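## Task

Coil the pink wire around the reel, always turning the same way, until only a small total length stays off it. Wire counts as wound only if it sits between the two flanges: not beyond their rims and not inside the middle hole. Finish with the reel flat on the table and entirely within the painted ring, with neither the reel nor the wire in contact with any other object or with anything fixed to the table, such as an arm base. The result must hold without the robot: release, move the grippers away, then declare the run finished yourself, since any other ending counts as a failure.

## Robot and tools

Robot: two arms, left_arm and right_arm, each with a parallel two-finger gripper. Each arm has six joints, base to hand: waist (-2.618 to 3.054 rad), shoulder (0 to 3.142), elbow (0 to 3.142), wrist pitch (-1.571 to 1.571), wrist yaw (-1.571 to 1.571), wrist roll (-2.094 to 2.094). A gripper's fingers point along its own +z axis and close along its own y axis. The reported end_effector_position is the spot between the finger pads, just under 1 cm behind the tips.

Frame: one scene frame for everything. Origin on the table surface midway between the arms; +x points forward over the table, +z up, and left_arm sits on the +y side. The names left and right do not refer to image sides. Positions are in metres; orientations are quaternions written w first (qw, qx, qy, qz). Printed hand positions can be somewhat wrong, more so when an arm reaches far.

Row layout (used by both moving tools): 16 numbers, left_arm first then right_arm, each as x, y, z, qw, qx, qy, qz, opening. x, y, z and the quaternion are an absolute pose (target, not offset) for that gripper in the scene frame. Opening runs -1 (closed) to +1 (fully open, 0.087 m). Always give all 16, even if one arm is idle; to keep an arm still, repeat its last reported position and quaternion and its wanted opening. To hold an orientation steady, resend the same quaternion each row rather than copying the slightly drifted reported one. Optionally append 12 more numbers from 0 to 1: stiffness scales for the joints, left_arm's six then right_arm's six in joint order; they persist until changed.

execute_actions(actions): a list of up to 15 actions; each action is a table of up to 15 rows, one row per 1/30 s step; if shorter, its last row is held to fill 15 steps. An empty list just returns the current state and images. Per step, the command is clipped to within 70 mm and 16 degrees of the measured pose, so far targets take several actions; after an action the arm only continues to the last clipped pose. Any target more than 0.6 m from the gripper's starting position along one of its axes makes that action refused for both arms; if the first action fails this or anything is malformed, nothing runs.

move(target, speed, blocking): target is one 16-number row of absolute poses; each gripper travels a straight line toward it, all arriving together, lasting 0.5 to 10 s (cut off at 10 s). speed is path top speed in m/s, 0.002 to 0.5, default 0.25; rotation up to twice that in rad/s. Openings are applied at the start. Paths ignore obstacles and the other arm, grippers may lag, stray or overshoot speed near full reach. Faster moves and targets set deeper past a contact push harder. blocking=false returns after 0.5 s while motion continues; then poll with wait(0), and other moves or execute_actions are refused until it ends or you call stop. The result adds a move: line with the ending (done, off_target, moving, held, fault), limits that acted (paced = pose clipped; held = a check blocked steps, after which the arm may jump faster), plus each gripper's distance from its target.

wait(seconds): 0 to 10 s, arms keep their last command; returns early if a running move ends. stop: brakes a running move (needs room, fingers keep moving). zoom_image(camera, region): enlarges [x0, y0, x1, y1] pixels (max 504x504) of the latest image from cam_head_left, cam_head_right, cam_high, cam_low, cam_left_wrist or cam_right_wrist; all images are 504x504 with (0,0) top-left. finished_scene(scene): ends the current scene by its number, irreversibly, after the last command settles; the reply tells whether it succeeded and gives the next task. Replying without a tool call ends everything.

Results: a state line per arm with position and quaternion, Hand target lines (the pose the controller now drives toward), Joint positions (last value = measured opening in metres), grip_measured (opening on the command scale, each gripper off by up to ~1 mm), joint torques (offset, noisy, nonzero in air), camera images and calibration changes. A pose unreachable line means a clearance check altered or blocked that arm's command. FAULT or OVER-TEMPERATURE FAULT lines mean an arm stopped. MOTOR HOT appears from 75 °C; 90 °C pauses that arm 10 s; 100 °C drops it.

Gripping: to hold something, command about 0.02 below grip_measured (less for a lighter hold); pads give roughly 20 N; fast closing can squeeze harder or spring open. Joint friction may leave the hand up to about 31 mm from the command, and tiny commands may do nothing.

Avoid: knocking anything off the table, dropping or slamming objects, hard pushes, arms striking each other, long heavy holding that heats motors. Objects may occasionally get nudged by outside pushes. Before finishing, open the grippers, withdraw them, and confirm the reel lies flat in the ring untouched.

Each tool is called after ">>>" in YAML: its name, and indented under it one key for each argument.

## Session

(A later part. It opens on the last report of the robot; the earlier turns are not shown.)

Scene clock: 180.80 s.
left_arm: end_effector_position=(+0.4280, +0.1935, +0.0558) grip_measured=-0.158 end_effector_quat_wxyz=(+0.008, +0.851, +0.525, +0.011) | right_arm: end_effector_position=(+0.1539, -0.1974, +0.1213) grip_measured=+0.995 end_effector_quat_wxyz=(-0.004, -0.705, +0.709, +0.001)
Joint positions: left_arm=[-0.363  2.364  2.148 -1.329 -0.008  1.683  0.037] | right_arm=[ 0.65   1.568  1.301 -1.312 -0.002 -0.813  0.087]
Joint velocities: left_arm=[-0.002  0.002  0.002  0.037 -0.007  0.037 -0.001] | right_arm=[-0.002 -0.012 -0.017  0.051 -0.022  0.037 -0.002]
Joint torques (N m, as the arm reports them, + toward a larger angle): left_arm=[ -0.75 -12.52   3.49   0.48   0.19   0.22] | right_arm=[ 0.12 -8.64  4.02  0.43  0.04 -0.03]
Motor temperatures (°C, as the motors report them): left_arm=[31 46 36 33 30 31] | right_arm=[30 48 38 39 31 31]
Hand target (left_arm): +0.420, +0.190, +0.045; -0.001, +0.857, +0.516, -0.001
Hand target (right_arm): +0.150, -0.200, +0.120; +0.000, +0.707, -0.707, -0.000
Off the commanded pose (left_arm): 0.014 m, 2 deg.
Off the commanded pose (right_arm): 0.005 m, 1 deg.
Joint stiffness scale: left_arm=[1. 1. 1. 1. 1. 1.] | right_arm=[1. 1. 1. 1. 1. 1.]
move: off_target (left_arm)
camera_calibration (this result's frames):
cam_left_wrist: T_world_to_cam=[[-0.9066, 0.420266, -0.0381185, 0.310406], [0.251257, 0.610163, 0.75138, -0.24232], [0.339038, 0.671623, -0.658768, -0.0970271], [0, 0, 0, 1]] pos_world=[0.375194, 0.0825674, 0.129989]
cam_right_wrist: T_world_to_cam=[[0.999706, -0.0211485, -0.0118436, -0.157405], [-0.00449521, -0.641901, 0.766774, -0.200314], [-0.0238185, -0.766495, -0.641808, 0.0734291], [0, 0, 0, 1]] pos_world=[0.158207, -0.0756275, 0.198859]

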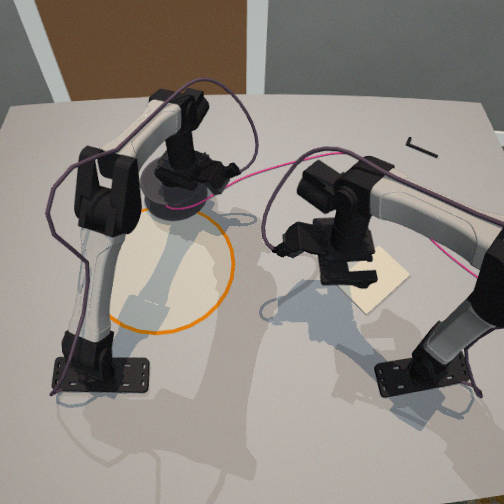

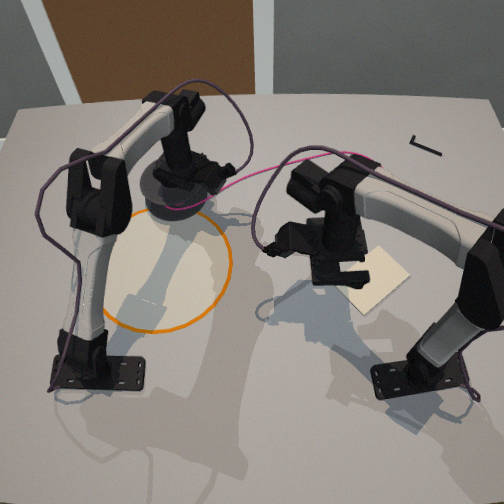

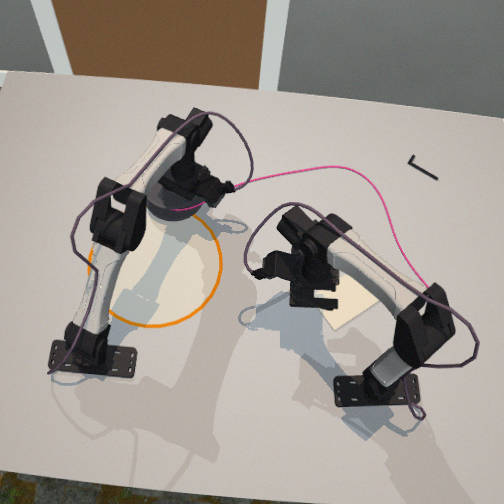

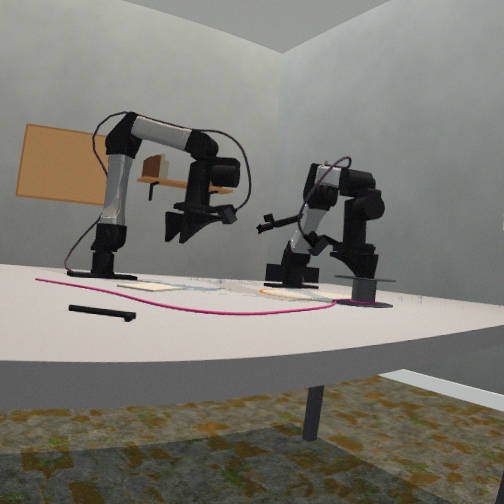

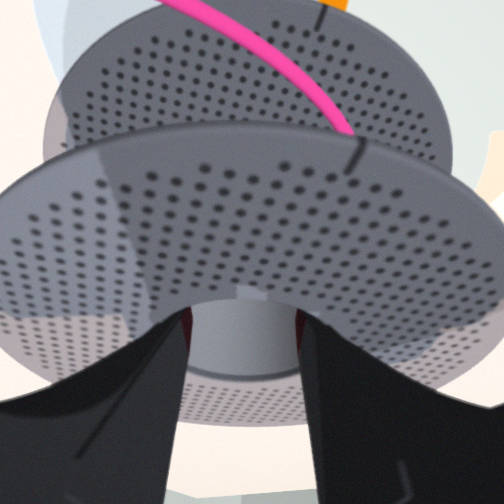

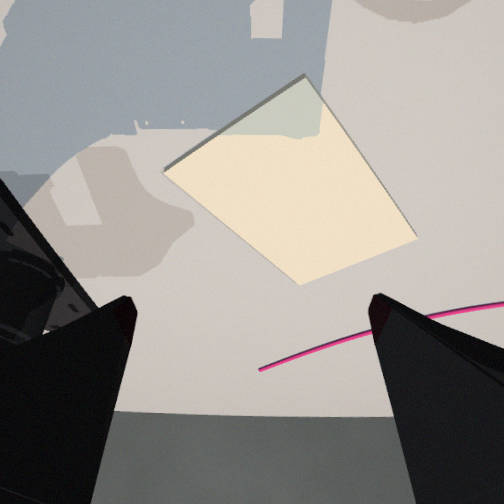

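>>> execute_actions:
  actions:
    - [[0.42,0.19,0.05,0,-0.857,-0.516,0,-1, 0.15,-0.2,0.12,0,0.707,-0.707,0,1]]
    - [[0.42,0.19,0.05,0,-0.628,-0.778,0,-1, 0.15,-0.2,0.12,0,0.707,-0.707,0,1]]
    - [[0.42,0.19,0.05,0,-0.323,-0.946,0,-1, 0.15,-0.2,0.12,0,0.707,-0.707,0,1]]
    - [[0.42,0.19,0.05,0,0.021,-1,0,-1, 0.15,-0.2,0.12,0,0.707,-0.707,0,1]]
    - [[0.42,0.19,0.05,0,0.362,-0.932,0,-1, 0.15,-0.2,0.12,0,0.707,-0.707,0,1]]
    - [[0.42,0.19,0.05,0,0.622,-0.783,0,-1, 0.15,-0.2,0.12,0,0.707,-0.707,0,1]]
    - [[0.42,0.19,0.05,0,0.796,-0.605,0,-1, 0.15,-0.2,0.12,0,0.707,-0.707,0,1]]
    - [[0.42,0.19,0.045,0,0.796,-0.605,0,-1, 0.15,-0.2,0.12,0,0.707,-0.707,0,1]]
    - [[0.42,0.19,0.045,0,0.796,-0.605,0,0.3, 0.15,-0.2,0.12,0,0.707,-0.707,0,1]]

>>> move:
  target: [0.42,0.19,0.045,0,-0.129,-0.992,0,0.3, 0.15,-0.2,0.12,0,0.707,-0.707,0,1]
  speed: 0.5

>>> move:
  target: [0.42,0.19,0.045,0,-0.924,-0.382,0,0.3, 0.15,-0.2,0.12,0,0.707,-0.707,0,1]
  speed: 0.5

>>> zoom_image:
  camera: "cam_low"
  region: [280, 240, 440, 320]

Scene clock: 198.43 s.
left_arm: end_effector_position=(+0.4253, +0.1913, +0.0577) grip_measured=-0.143 end_effector_quat_wxyz=(-0.004, +0.797, -0.604, +0.013) | right_arm: end_effector_position=(+0.1539, -0.1973, +0.1213) grip_measured=+0.995 end_effector_quat_wxyz=(-0.004, -0.705, +0.709, +0.001)
Joint positions: left_arm=[-0.197  2.281  2.013 -1.275  0.005 -2.032  0.037] | right_arm=[ 0.65   1.568  1.301 -1.311 -0.002 -0.813  0.087]
Joint velocities: left_arm=[ 0.012 -0.007 -0.002  0.007 -0.081  0.037  0.001] | right_arm=[ 0.002 -0.002  0.007 -0.037 -0.022 -0.081  0.   ]
Joint torques (N m, as the arm reports them, + toward a larger angle): left_arm=[ -0.55 -11.14   4.13   0.43  -0.1    0.07] | right_arm=[ 0.09 -8.68  3.78  0.39  0.04 -0.03]
Motor temperatures (°C, as the motors report them): left_arm=[31 51 35 33 30 31] | right_arm=[30 45 37 38 31 31]
Hand target (left_arm): +0.420, +0.190, +0.045; -0.000, +0.796, -0.605, -0.000
Hand target (right_arm): +0.150, -0.200, +0.120; +0.000, +0.707, -0.707, -0.000
Off the commanded pose (left_arm): 0.014 m, 2 deg.
Off the commanded pose (right_arm): 0.005 m, 1 deg.
Joint stiffness scale: left_arm=[1. 1. 1. 1. 1. 1.] | right_arm=[1. 1. 1. 1. 1. 1.]
camera_calibration (this result's frames):
cam_left_wrist: T_world_to_cam=[[0.953768, 0.300418, 0.00868454, -0.461952], [0.190337, -0.62614, 0.756122, 0.0204204], [0.23259, -0.719512, -0.654373, 0.217745], [0, 0, 0, 1]] pos_world=[0.386063, 0.308235, 0.131058]
cam_right_wrist: T_world_to_cam=[[0.999709, -0.0211454, -0.0115708, -0.157506], [-0.00470865, -0.642101, 0.766605, -0.200249], [-0.0236398, -0.766328, -0.642014, 0.0735037], [0, 0, 0, 1]] pos_world=[0.158255, -0.0755827, 0.19888]

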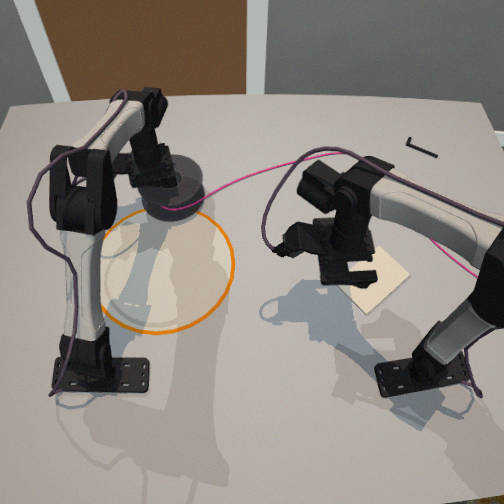

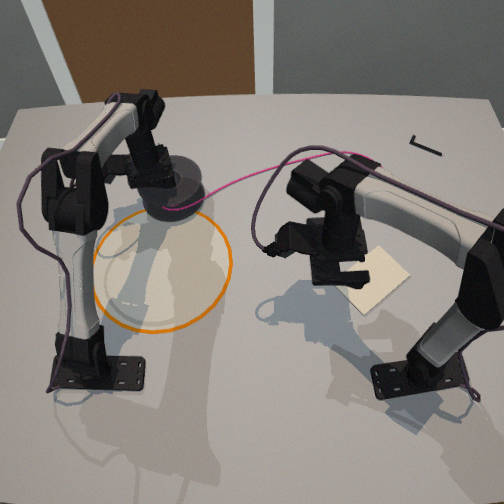

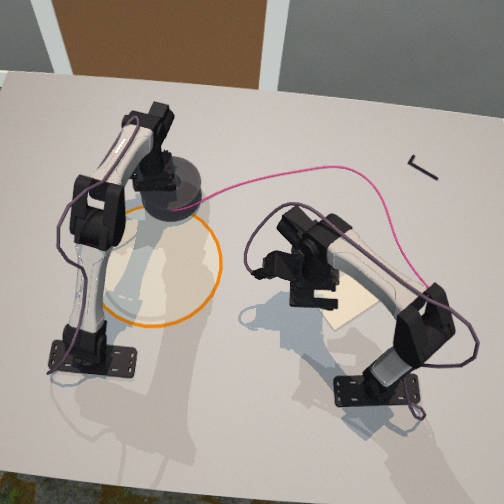

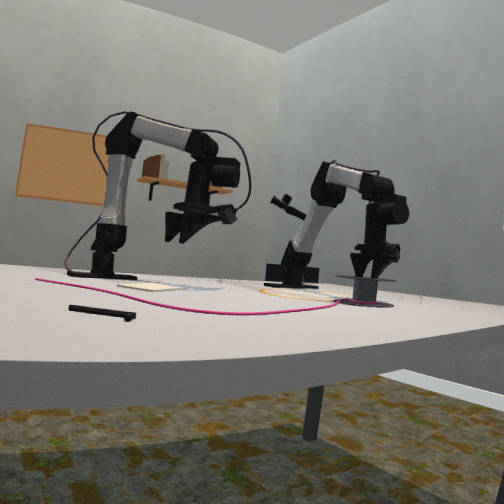

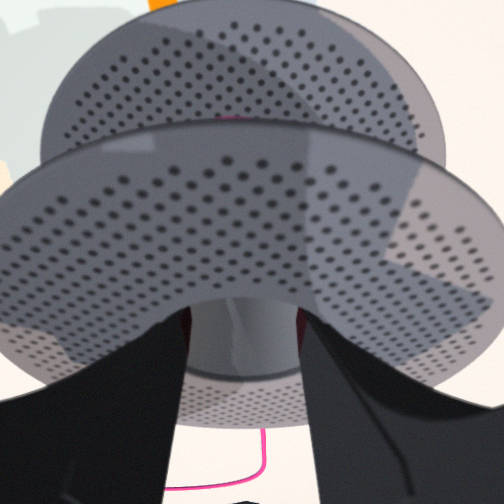

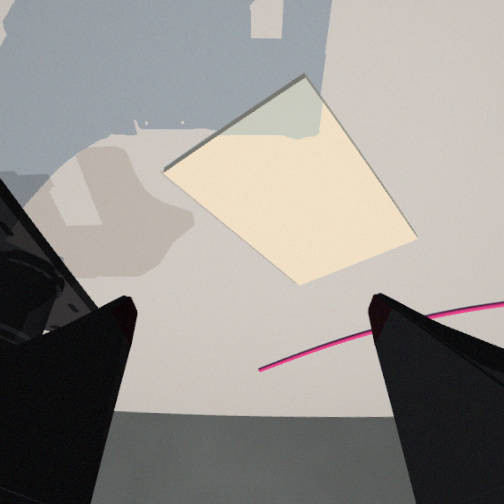

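Scene clock: 201.27 s.
left_arm: end_effector_position=(+0.4183, +0.1917, +0.0561) grip_measured=-0.144 end_effector_quat_wxyz=(+0.020, +0.118, +0.993, -0.007) | right_arm: end_effector_position=(+0.1539, -0.1973, +0.1213) grip_measured=+0.995 end_effector_quat_wxyz=(-0.004, -0.705, +0.709, +0.001)
Joint positions: left_arm=[-0.276  2.654  2.695 -1.57   0.007 -0.029  0.037] | right_arm=[ 0.65   1.568  1.301 -1.311 -0.002 -0.813  0.087]
Joint velocities: left_arm=[-0.002  0.002 -0.017 -0.007  0.037  0.007  0.001] | right_arm=[-0.002 -0.007 -0.007 -0.007  0.007 -0.007 -0.001]
Joint torques (N m, as the arm reports them, + toward a larger angle): left_arm=[ -0.58 -11.41   6.74   0.46  -0.05   0.22] | right_arm=[-0.04 -8.6   3.89  0.44  0.02 -0.01]
Motor temperatures (°C, as the motors report them): left_arm=[31 51 36 33 30 31] | right_arm=[30 45 37 38 31 31]
Hand target (left_arm): +0.418, +0.190, +0.044; +0.011, +0.129, +0.992, -0.002
Hand target (right_arm): +0.150, -0.200, +0.120; +0.000, +0.707, -0.707, -0.000
Off the commanded pose (left_arm): 0.011 m, 3 deg.
Off the commanded pose (right_arm): 0.005 m, 1 deg.
Joint stiffness scale: left_arm=[1. 1. 1. 1. 1. 1.] | right_arm=[1. 1. 1. 1. 1. 1.]
joint sent to its limit (left arm) — the command would take joint 4 (wrist pitch) past its lower limit, so that joint was sent only as far as its limit.
move: off_target (left_arm)
camera_calibration (this result's frames):
cam_left_wrist: T_world_to_cam=[[-0.204037, -0.978957, -0.00343915, 0.27485], [-0.683063, 0.139848, 0.716846, 0.243933], [-0.70128, 0.148612, -0.697223, 0.445227], [0, 0, 0, 1]] pos_world=[0.53493, 0.168787, 0.136506]
cam_right_wrist: T_world_to_cam=[[0.999709, -0.0211454, -0.0115708, -0.157506], [-0.00470865, -0.642101, 0.766605, -0.200249], [-0.0236398, -0.766328, -0.642014, 0.0735037], [0, 0, 0, 1]] pos_world=[0.158255, -0.0755827, 0.19888]

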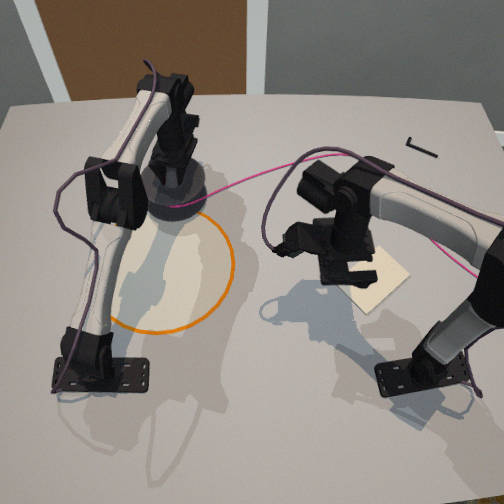

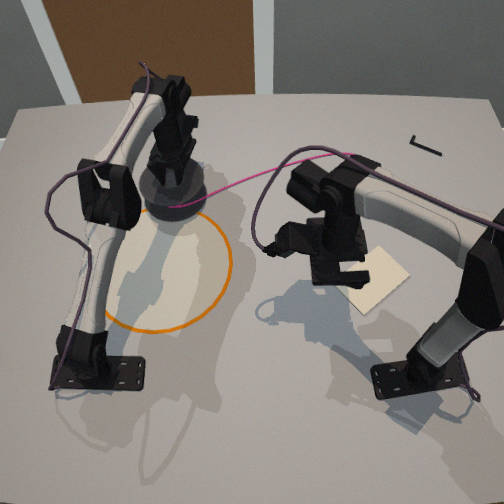

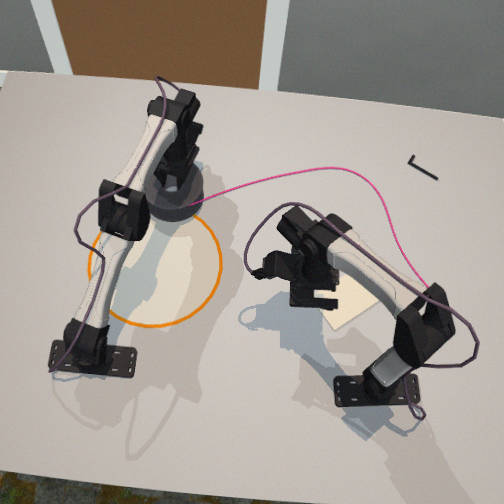

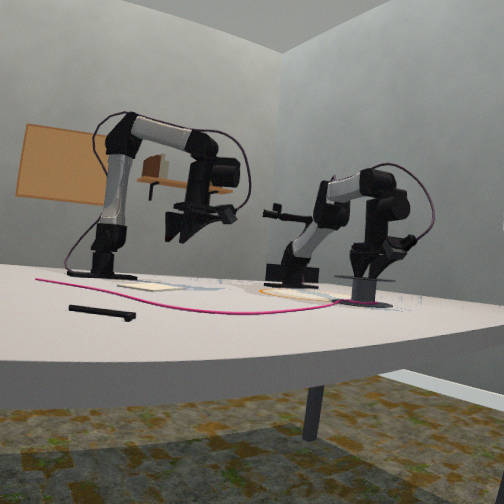

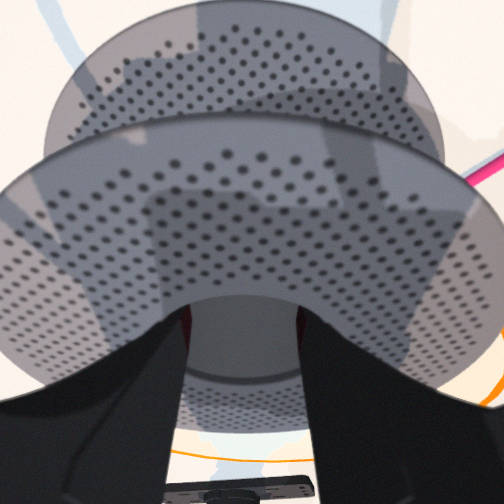

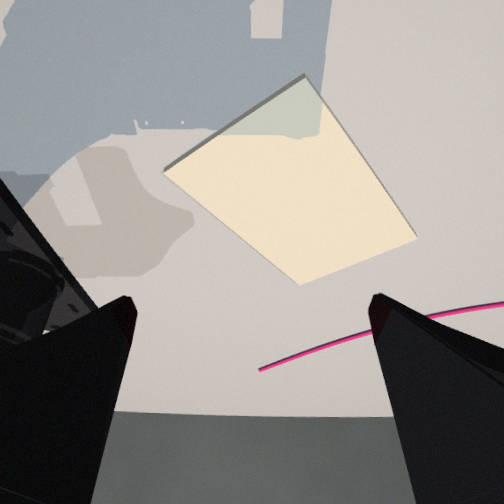

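Scene clock: 204.13 s.
left_arm: end_effector_position=(+0.4234, +0.1892, +0.0560) grip_measured=-0.143 end_effector_quat_wxyz=(+0.005, +0.921, +0.389, +0.003) | right_arm: end_effector_position=(+0.1539, -0.1973, +0.1213) grip_measured=+0.995 end_effector_quat_wxyz=(-0.004, -0.705, +0.709, +0.001)
Joint positions: left_arm=[-0.363  2.302  2.044 -1.301  0.004  1.99   0.037] | right_arm=[ 0.65   1.568  1.301 -1.311 -0.002 -0.813  0.087]
Joint velocities: left_arm=[ 0.007  0.007  0.007 -0.022 -0.007 -0.007  0.   ] | right_arm=[-0.002 -0.002 -0.007  0.022  0.007  0.007 -0.001]
Joint torques (N m, as the arm reports them, + toward a larger angle): left_arm=[ -0.09 -12.07   3.3    0.54   0.05   0.21] | right_arm=[-0.06 -8.59  3.69  0.41  0.02  0.  ]
Motor temperatures (°C, as the motors report them): left_arm=[31 52 36 33 30 31] | right_arm=[30 45 37 38 31 31]
Hand target (left_arm): +0.420, +0.190, +0.045; -0.000, +0.924, +0.382, -0.001
Hand target (right_arm): +0.150, -0.200, +0.120; +0.000, +0.707, -0.707, -0.000
Off the commanded pose (left_arm): 0.012 m, 1 deg.
Off the commanded pose (right_arm): 0.005 m, 1 deg.
Joint stiffness scale: left_arm=[1. 1. 1. 1. 1. 1.] | right_arm=[1. 1. 1. 1. 1. 1.]
move: off_target (left_arm)
camera_calibration (this result's frames):
cam_left_wrist: T_world_to_cam=[[-0.737262, 0.675118, -0.0257041, 0.187483], [0.435859, 0.504359, 0.745419, -0.296427], [0.51621, 0.538365, -0.666101, -0.141859], [0, 0, 0, 1]] pos_world=[0.340654, 0.0993045, 0.131289]
cam_right_wrist: T_world_to_cam=[[0.999709, -0.0211454, -0.0115708, -0.157506], [-0.00470865, -0.642101, 0.766605, -0.200249], [-0.0236398, -0.766328, -0.642014, 0.0735037], [0, 0, 0, 1]] pos_world=[0.158255, -0.0755827, 0.19888]

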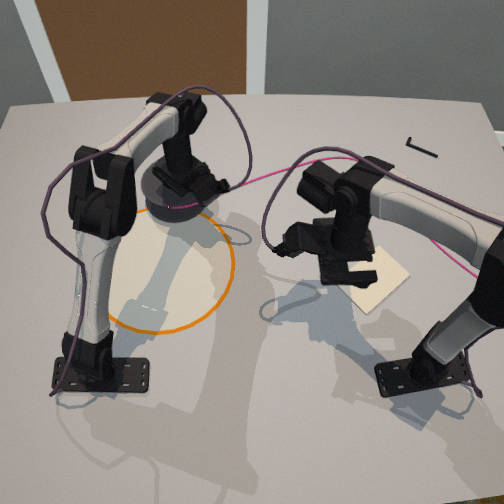

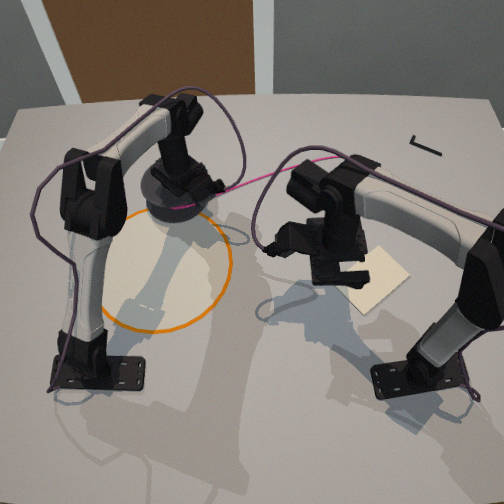

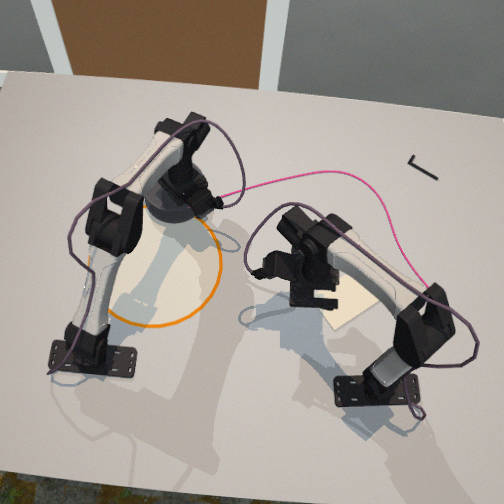

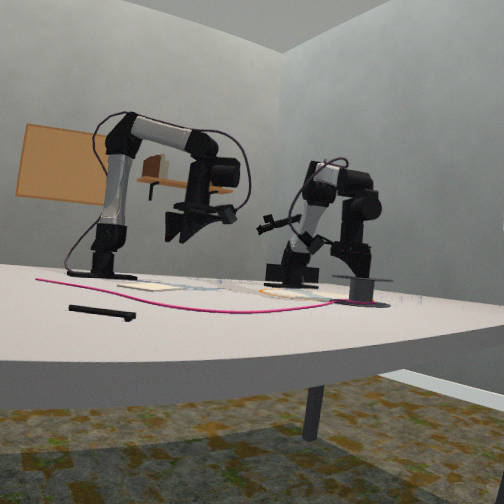

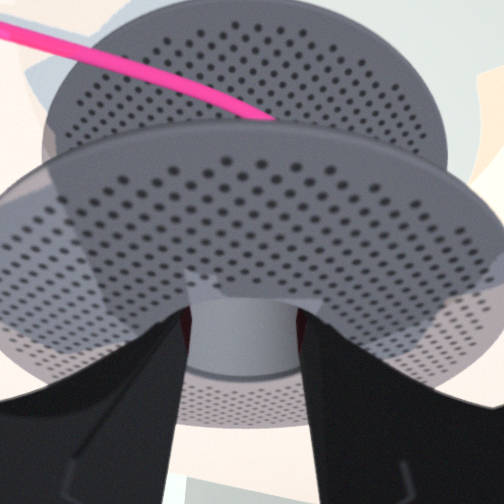

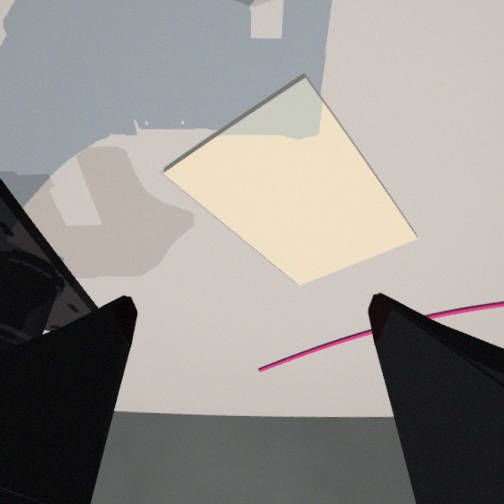

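Region (280, 240, 440, 320) of cam_low's 504x504 image, scaled by 3.150, with more detail than that image has.

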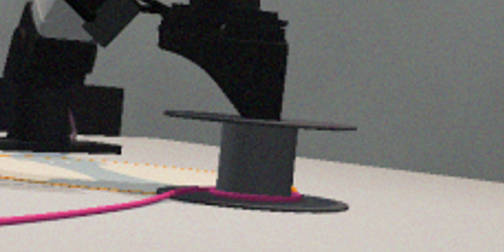

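>>> move:
  target: [0.42,0.19,0.045,0,-0.924,-0.382,0,0.3, 0.42,-0.36,0.07,0,0.209,-0.978,0,1]
  speed: 0.3

Scene clock: 218.50 s.
left_arm: end_effector_position=(+0.4236, +0.1891, +0.0562) grip_measured=-0.143 end_effector_quat_wxyz=(+0.006, +0.922, +0.388, +0.003) | right_arm: end_effector_position=(+0.4209, -0.3642, +0.0719) grip_measured=+0.995 end_effector_quat_wxyz=(+0.029, -0.217, +0.976, -0.012)
Joint positions: left_arm=[-0.363  2.302  2.044 -1.3    0.003  1.993  0.037] | right_arm=[-0.112  2.576  2.608 -1.542  0.01  -0.447  0.087]
Joint velocities: left_arm=[ 0.007 -0.007 -0.002 -0.007 -0.007 -0.081 -0.   ] | right_arm=[ 0.007 -0.012  0.007 -0.007 -0.007 -0.051  0.001]
Joint torques (N m, as the arm reports them, + toward a larger angle): left_arm=[ -0.13 -12.28   2.83   0.59   0.05   0.2 ] | right_arm=[ -0.58 -13.82   7.05   0.34   0.07   0.11]
Motor temperatures (°C, as the motors report them): left_arm=[31 53 35 33 30 31] | right_arm=[30 44 38 38 31 31]
Hand target (left_arm): +0.420, +0.190, +0.045; -0.000, +0.924, +0.382, -0.000
Hand target (right_arm): +0.421, -0.367, +0.070; +0.025, -0.210, +0.977, -0.013
Off the commanded pose (left_arm): 0.012 m, 1 deg.
Off the commanded pose (right_arm): 0.005 m, 4 deg.
Joint stiffness scale: left_arm=[1. 1. 1. 1. 1. 1.] | right_arm=[1. 1. 1. 1. 1. 1.]
joint sent to its limit (right arm) — the command would take joint 4 (wrist pitch) past its lower limit, so that joint was sent only as far as its limit.
move: off_target (left_arm, right_arm)
camera_calibration (this result's frames):
cam_left_wrist: T_world_to_cam=[[-0.735437, 0.677084, -0.0262612, 0.186569], [0.436554, 0.503106, 0.745859, -0.296719], [0.518221, 0.537068, -0.665586, -0.142445], [0, 0, 0, 1]] pos_world=[0.340561, 0.099461, 0.1314]
cam_right_wrist: T_world_to_cam=[[0.407839, -0.912542, 0.0305691, -0.507081], [-0.633007, -0.258462, 0.729725, 0.138589], [-0.658004, -0.316961, -0.683057, 0.353824], [0, 0, 0, 1]] pos_world=[0.527353, -0.314765, 0.156051]

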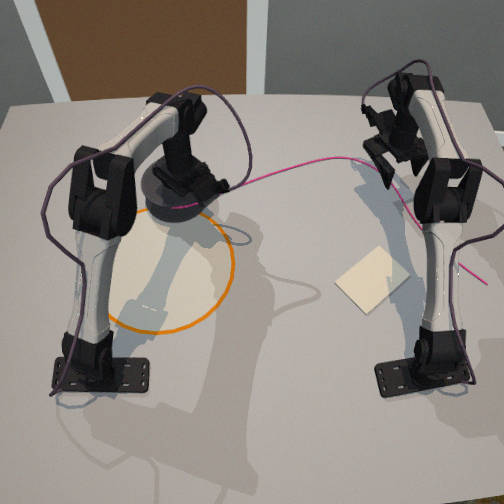

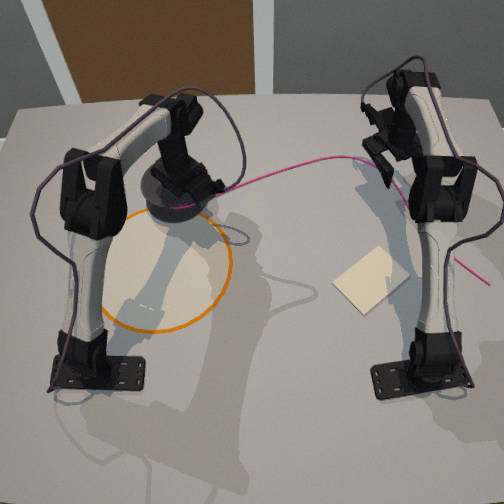

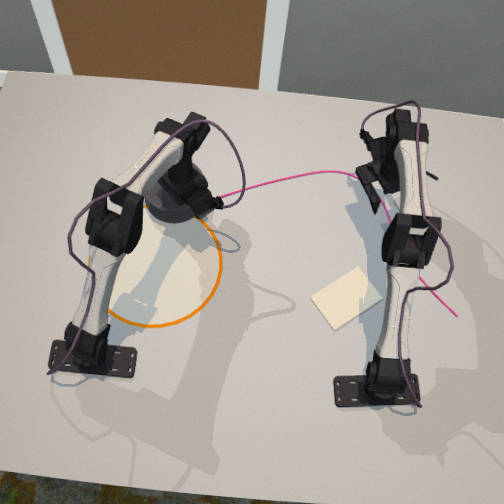

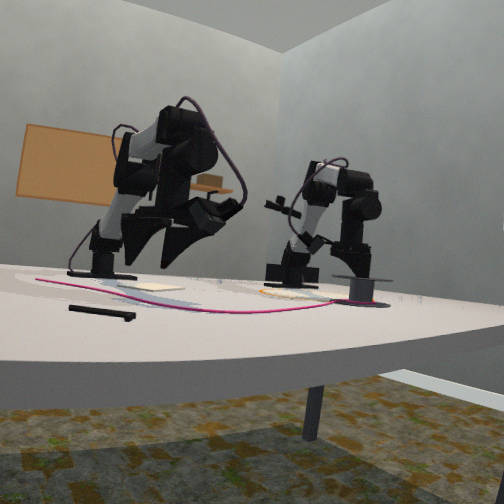

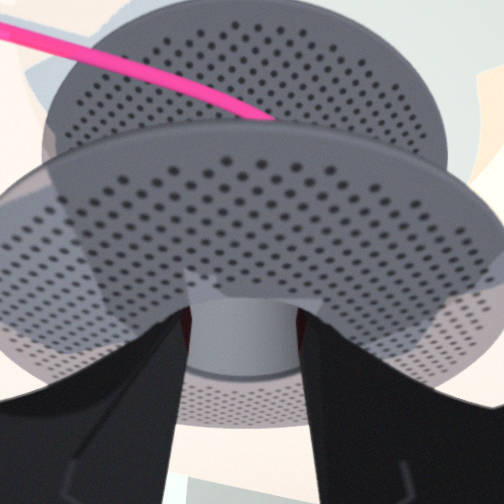

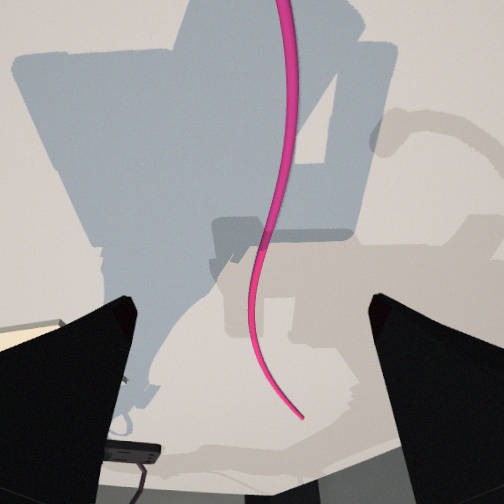

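>>> move:
  target: [0.42,0.19,0.045,0,-0.924,-0.382,0,0.3, 0.42,-0.37,0.008,0,0.209,-0.978,0,0.2]
  speed: 0.08

>>> zoom_image:
  camera: "cam_low"
  region: [80, 240, 240, 320]

Scene clock: 222.40 s.
left_arm: end_effector_position=(+0.4236, +0.1891, +0.0562) grip_measured=-0.143 end_effector_quat_wxyz=(+0.006, +0.922, +0.388, +0.003) | right_arm: end_effector_position=(+0.4230, -0.3641, +0.0195) grip_measured=+0.200 end_effector_quat_wxyz=(+0.009, -0.217, +0.976, -0.007)
Joint positions: left_arm=[-0.363  2.302  2.044 -1.3    0.003  1.993  0.037] | right_arm=[-0.112  2.604  2.446 -1.393  0.01  -0.446  0.053]
Joint velocities: left_arm=[-0.007 -0.012 -0.027 -0.022  0.037 -0.051  0.001] | right_arm=[-0.002 -0.002  0.012 -0.066 -0.066  0.007 -0.001]
Joint torques (N m, as the arm reports them, + toward a larger angle): left_arm=[ -0.13 -12.26   2.82   0.59   0.05   0.2 ] | right_arm=[ -1.46 -14.08   4.83   0.44  -0.02  -0.02]
Motor temperatures (°C, as the motors report them): left_arm=[31 54 35 33 30 31] | right_arm=[30 45 38 38 31 31]
Hand target (left_arm): +0.420, +0.190, +0.045; -0.000, +0.924, +0.382, -0.001
Hand target (right_arm): +0.420, -0.370, +0.008; -0.000, -0.208, +0.978, -0.000
Off the commanded pose (left_arm): 0.012 m, 1 deg.
Off the commanded pose (right_arm): 0.013 m, 2 deg.
Joint stiffness scale: left_arm=[1. 1. 1. 1. 1. 1.] | right_arm=[1. 1. 1. 1. 1. 1.]
move: off_target (left_arm, right_arm)
camera_calibration (this result's frames):
cam_left_wrist: T_world_to_cam=[[-0.735437, 0.677084, -0.0262612, 0.186569], [0.436554, 0.503106, 0.745859, -0.296719], [0.518221, 0.537068, -0.665586, -0.142445], [0, 0, 0, 1]] pos_world=[0.340561, 0.099461, 0.1314]
cam_right_wrist: T_world_to_cam=[[0.408055, -0.912864, 0.0130497, -0.506107], [-0.602622, -0.258583, 0.754972, 0.164756], [-0.685812, -0.315934, -0.655628, 0.330989], [0, 0, 0, 1]] pos_world=[0.532801, -0.314833, 0.0992237]

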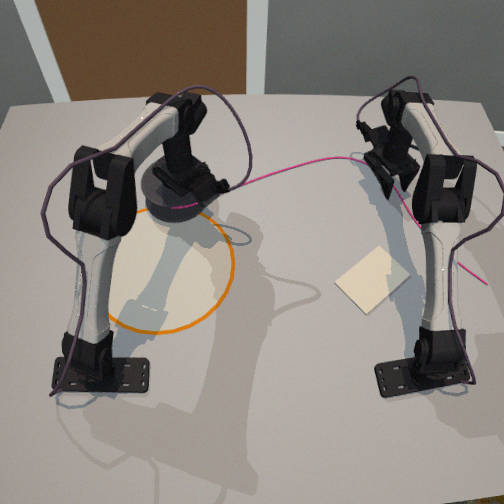

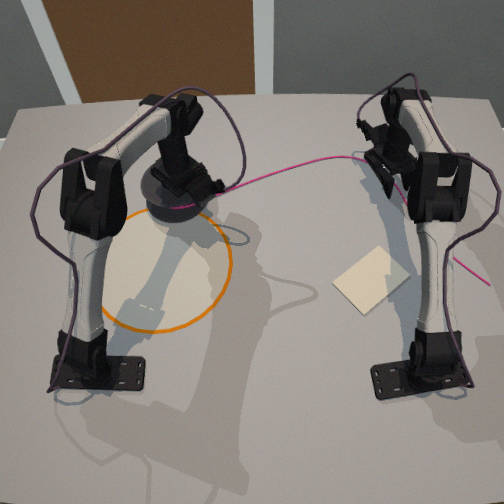

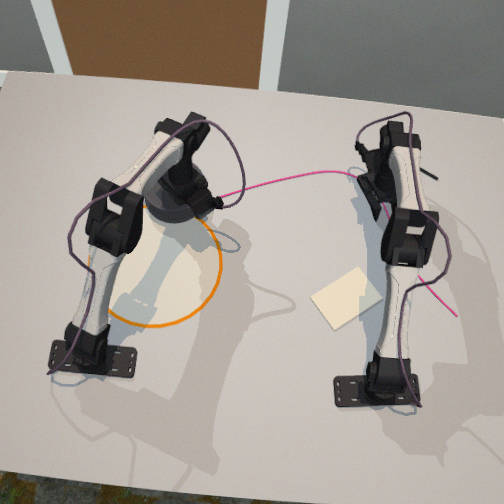

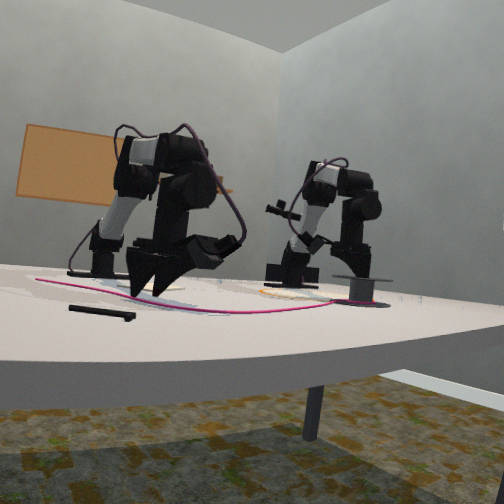

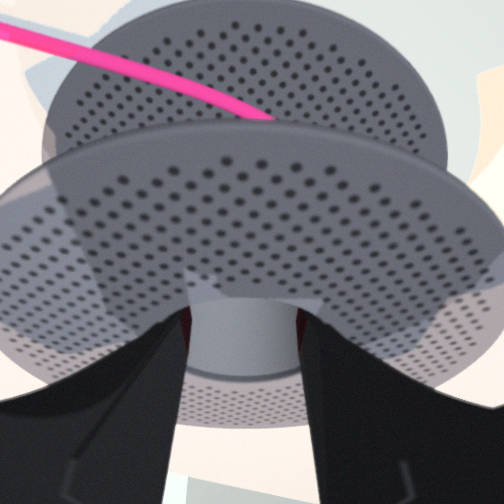

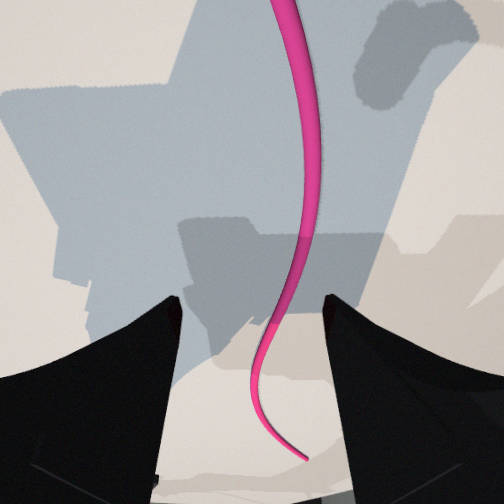

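Region (80, 240, 240, 320) of cam_low's 504x504 image, scaled by 3.150, with more detail than that image has.

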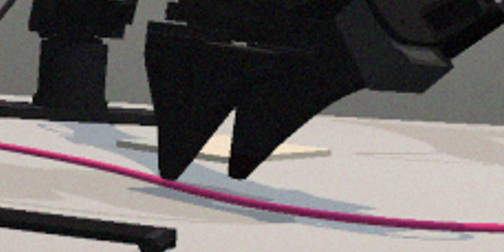

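>>> move:
  target: [0.42,0.19,0.045,0,-0.924,-0.382,0,0.3, 0.425,-0.385,-0.004,0,0.209,-0.978,0,0.4]
  speed: 0.05

>>> move:
  target: [0.42,0.19,0.045,0,-0.924,-0.382,0,0.3, 0.425,-0.385,-0.004,0,0.209,-0.978,0,-1]
  speed: 0.05

Scene clock: 226.93 s.
left_arm: end_effector_position=(+0.4236, +0.1891, +0.0562) grip_measured=-0.143 end_effector_quat_wxyz=(+0.006, +0.922, +0.388, +0.003) | right_arm: end_effector_position=(+0.4246, -0.3783, +0.0116) grip_measured=+0.400 end_effector_quat_wxyz=(+0.009, -0.210, +0.978, -0.002)
Joint positions: left_arm=[-0.363  2.302  2.044 -1.3    0.003  1.993  0.037] | right_arm=[-0.145  2.62   2.446 -1.378 -0.001 -0.464  0.061]
Joint velocities: left_arm=[-0.017  0.017  0.012  0.022 -0.022 -0.051 -0.001] | right_arm=[ 0.012 -0.002  0.002 -0.007  0.081 -0.022 -0.001]
Joint torques (N m, as the arm reports them, + toward a larger angle): left_arm=[ -0.12 -12.26   2.82   0.59   0.05   0.2 ] | right_arm=[ -1.12 -12.87   5.91   0.5    0.11  -0.14]
Motor temperatures (°C, as the motors report them): left_arm=[31 54 35 33 30 31] | right_arm=[30 47 38 38 31 31]
Hand target (left_arm): +0.420, +0.190, +0.045; -0.000, +0.924, +0.382, -0.001
Hand target (right_arm): +0.424, -0.385, -0.004; +0.000, -0.209, +0.978, -0.001
Off the commanded pose (left_arm): 0.012 m, 1 deg.
Off the commanded pose (right_arm): 0.017 m, 1 deg.
Joint stiffness scale: left_arm=[1. 1. 1. 1. 1. 1.] | right_arm=[1. 1. 1. 1. 1. 1.]
move: off_target (left_arm, right_arm)
camera_calibration (this result's frames):
cam_left_wrist: T_world_to_cam=[[-0.735437, 0.677084, -0.0262612, 0.186569], [0.436554, 0.503106, 0.745859, -0.296719], [0.518221, 0.537068, -0.665586, -0.142445], [0, 0, 0, 1]] pos_world=[0.340561, 0.099461, 0.1314]
cam_right_wrist: T_world_to_cam=[[0.394972, -0.918687, 0.00334458, -0.516127], [-0.605869, -0.257742, 0.752656, 0.169705], [-0.690593, -0.299305, -0.658405, 0.330815], [0, 0, 0, 1]] pos_world=[0.535134, -0.331404, 0.0918066]

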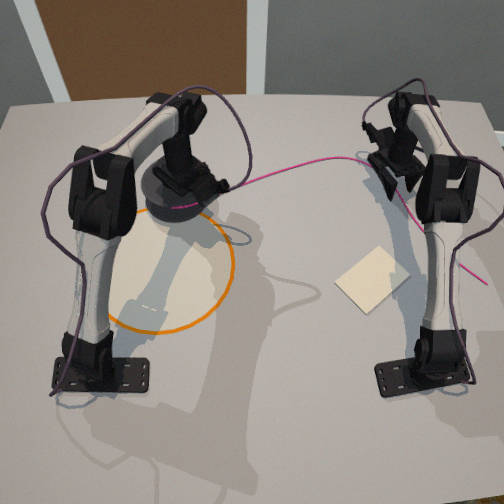

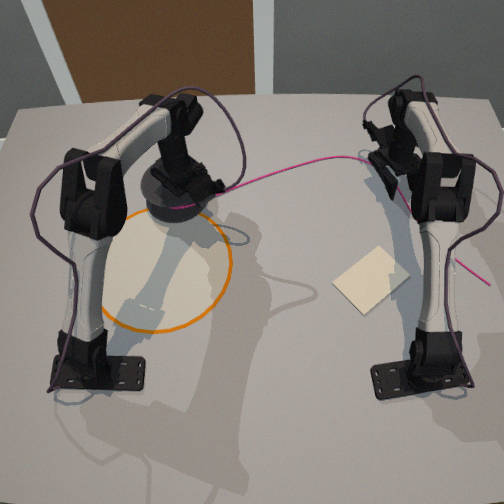

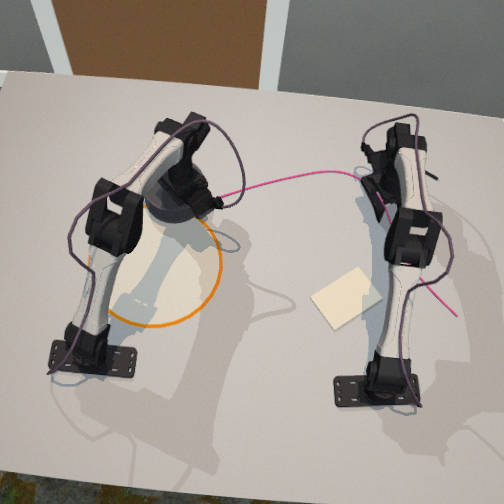

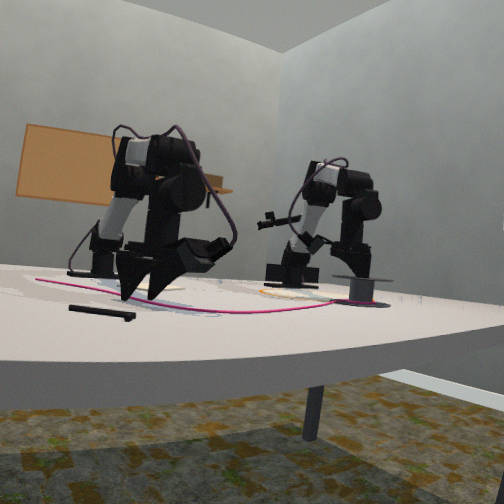

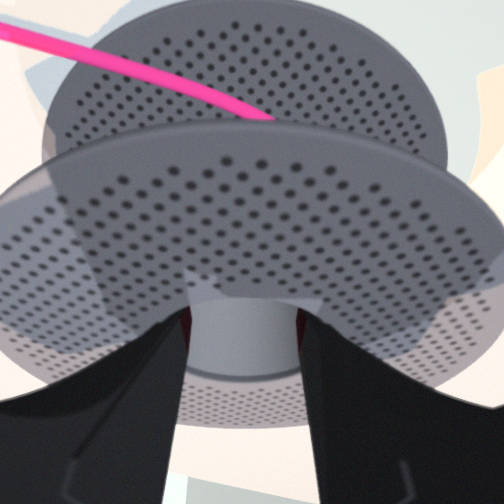

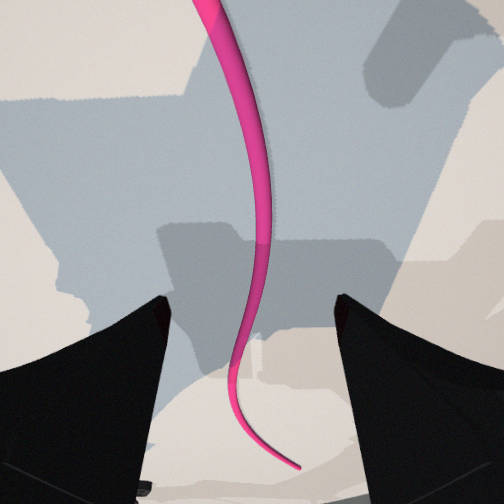

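Scene clock: 227.63 s.
left_arm: end_effector_position=(+0.4236, +0.1891, +0.0562) grip_measured=-0.143 end_effector_quat_wxyz=(+0.006, +0.922, +0.388, +0.003) | right_arm: end_effector_position=(+0.4233, -0.3781, +0.0121) grip_measured=-0.936 end_effector_quat_wxyz=(+0.007, -0.210, +0.978, -0.001)
Joint positions: left_arm=[-0.363  2.302  2.044 -1.3    0.003  1.993  0.037] | right_arm=[-0.145  2.619  2.446 -1.383 -0.002 -0.465  0.003]
Joint velocities: left_arm=[ 0.002 -0.007  0.007  0.037 -0.154 -0.066  0.001] | right_arm=[-0.002 -0.002  0.007 -0.007 -0.022  0.037  0.001]
Joint torques (N m, as the arm reports them, + toward a larger angle): left_arm=[ -0.13 -12.26   2.82   0.59   0.05   0.2 ] | right_arm=[ -1.06 -12.64   6.21   0.49   0.03  -0.18]
Motor temperatures (°C, as the motors report them): left_arm=[31 55 35 33 30 31] | right_arm=[30 47 38 38 31 31]
Hand target (left_arm): +0.420, +0.190, +0.045; -0.000, +0.924, +0.382, -0.001
Hand target (right_arm): +0.424, -0.385, -0.004; +0.000, -0.209, +0.978, -0.000
Off the commanded pose (left_arm): 0.012 m, 1 deg.
Off the commanded pose (right_arm): 0.018 m, 1 deg.
Joint stiffness scale: left_arm=[1. 1. 1. 1. 1. 1.] | right_arm=[1. 1. 1. 1. 1. 1.]
move: off_target (left_arm, right_arm)
camera_calibration (this result's frames):
cam_left_wrist: T_world_to_cam=[[-0.735437, 0.677084, -0.0262612, 0.186569], [0.436554, 0.503106, 0.745859, -0.296719], [0.518221, 0.537068, -0.665586, -0.142445], [0, 0, 0, 1]] pos_world=[0.340561, 0.099461, 0.1314]
cam_right_wrist: T_world_to_cam=[[0.396049, -0.918229, 0.000346645, -0.515697], [-0.602157, -0.259436, 0.755049, 0.1664], [-0.693219, -0.299245, -0.655668, 0.331457], [0, 0, 0, 1]] pos_world=[0.534212, -0.331171, 0.0918643]

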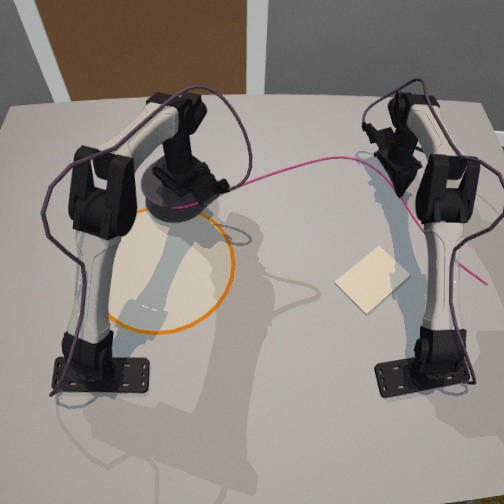

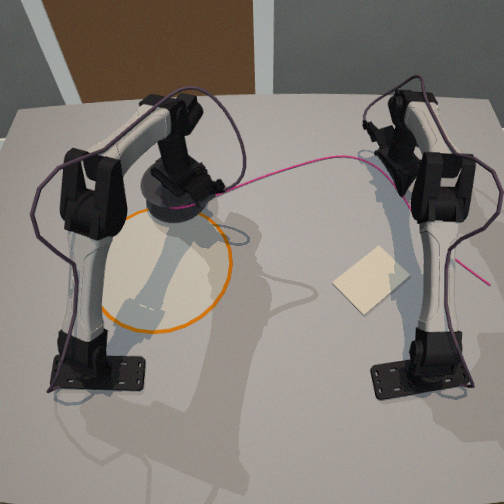

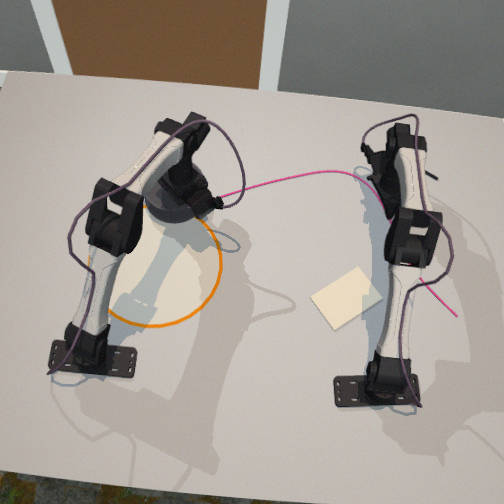

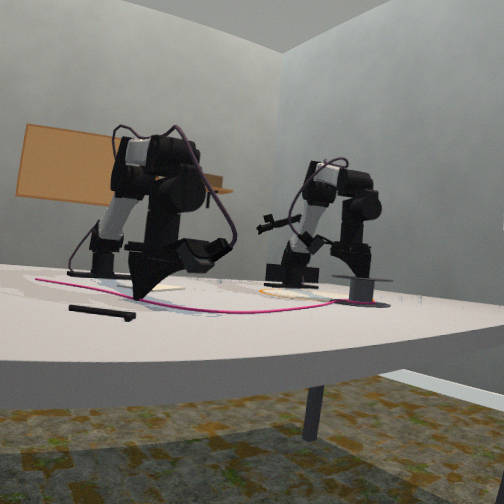

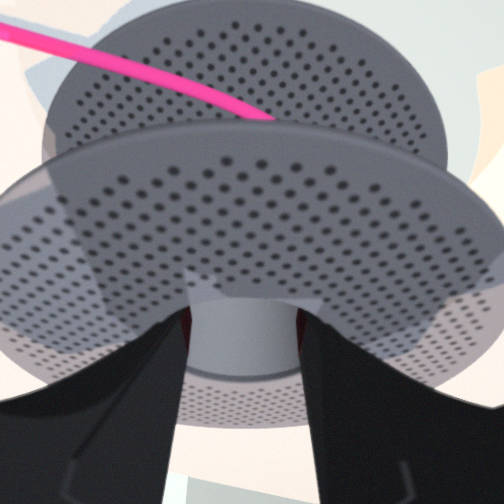

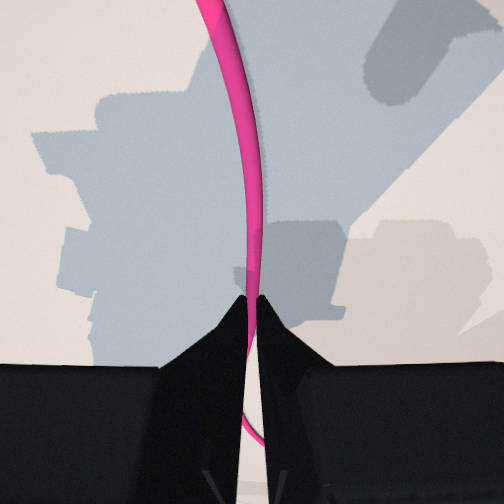

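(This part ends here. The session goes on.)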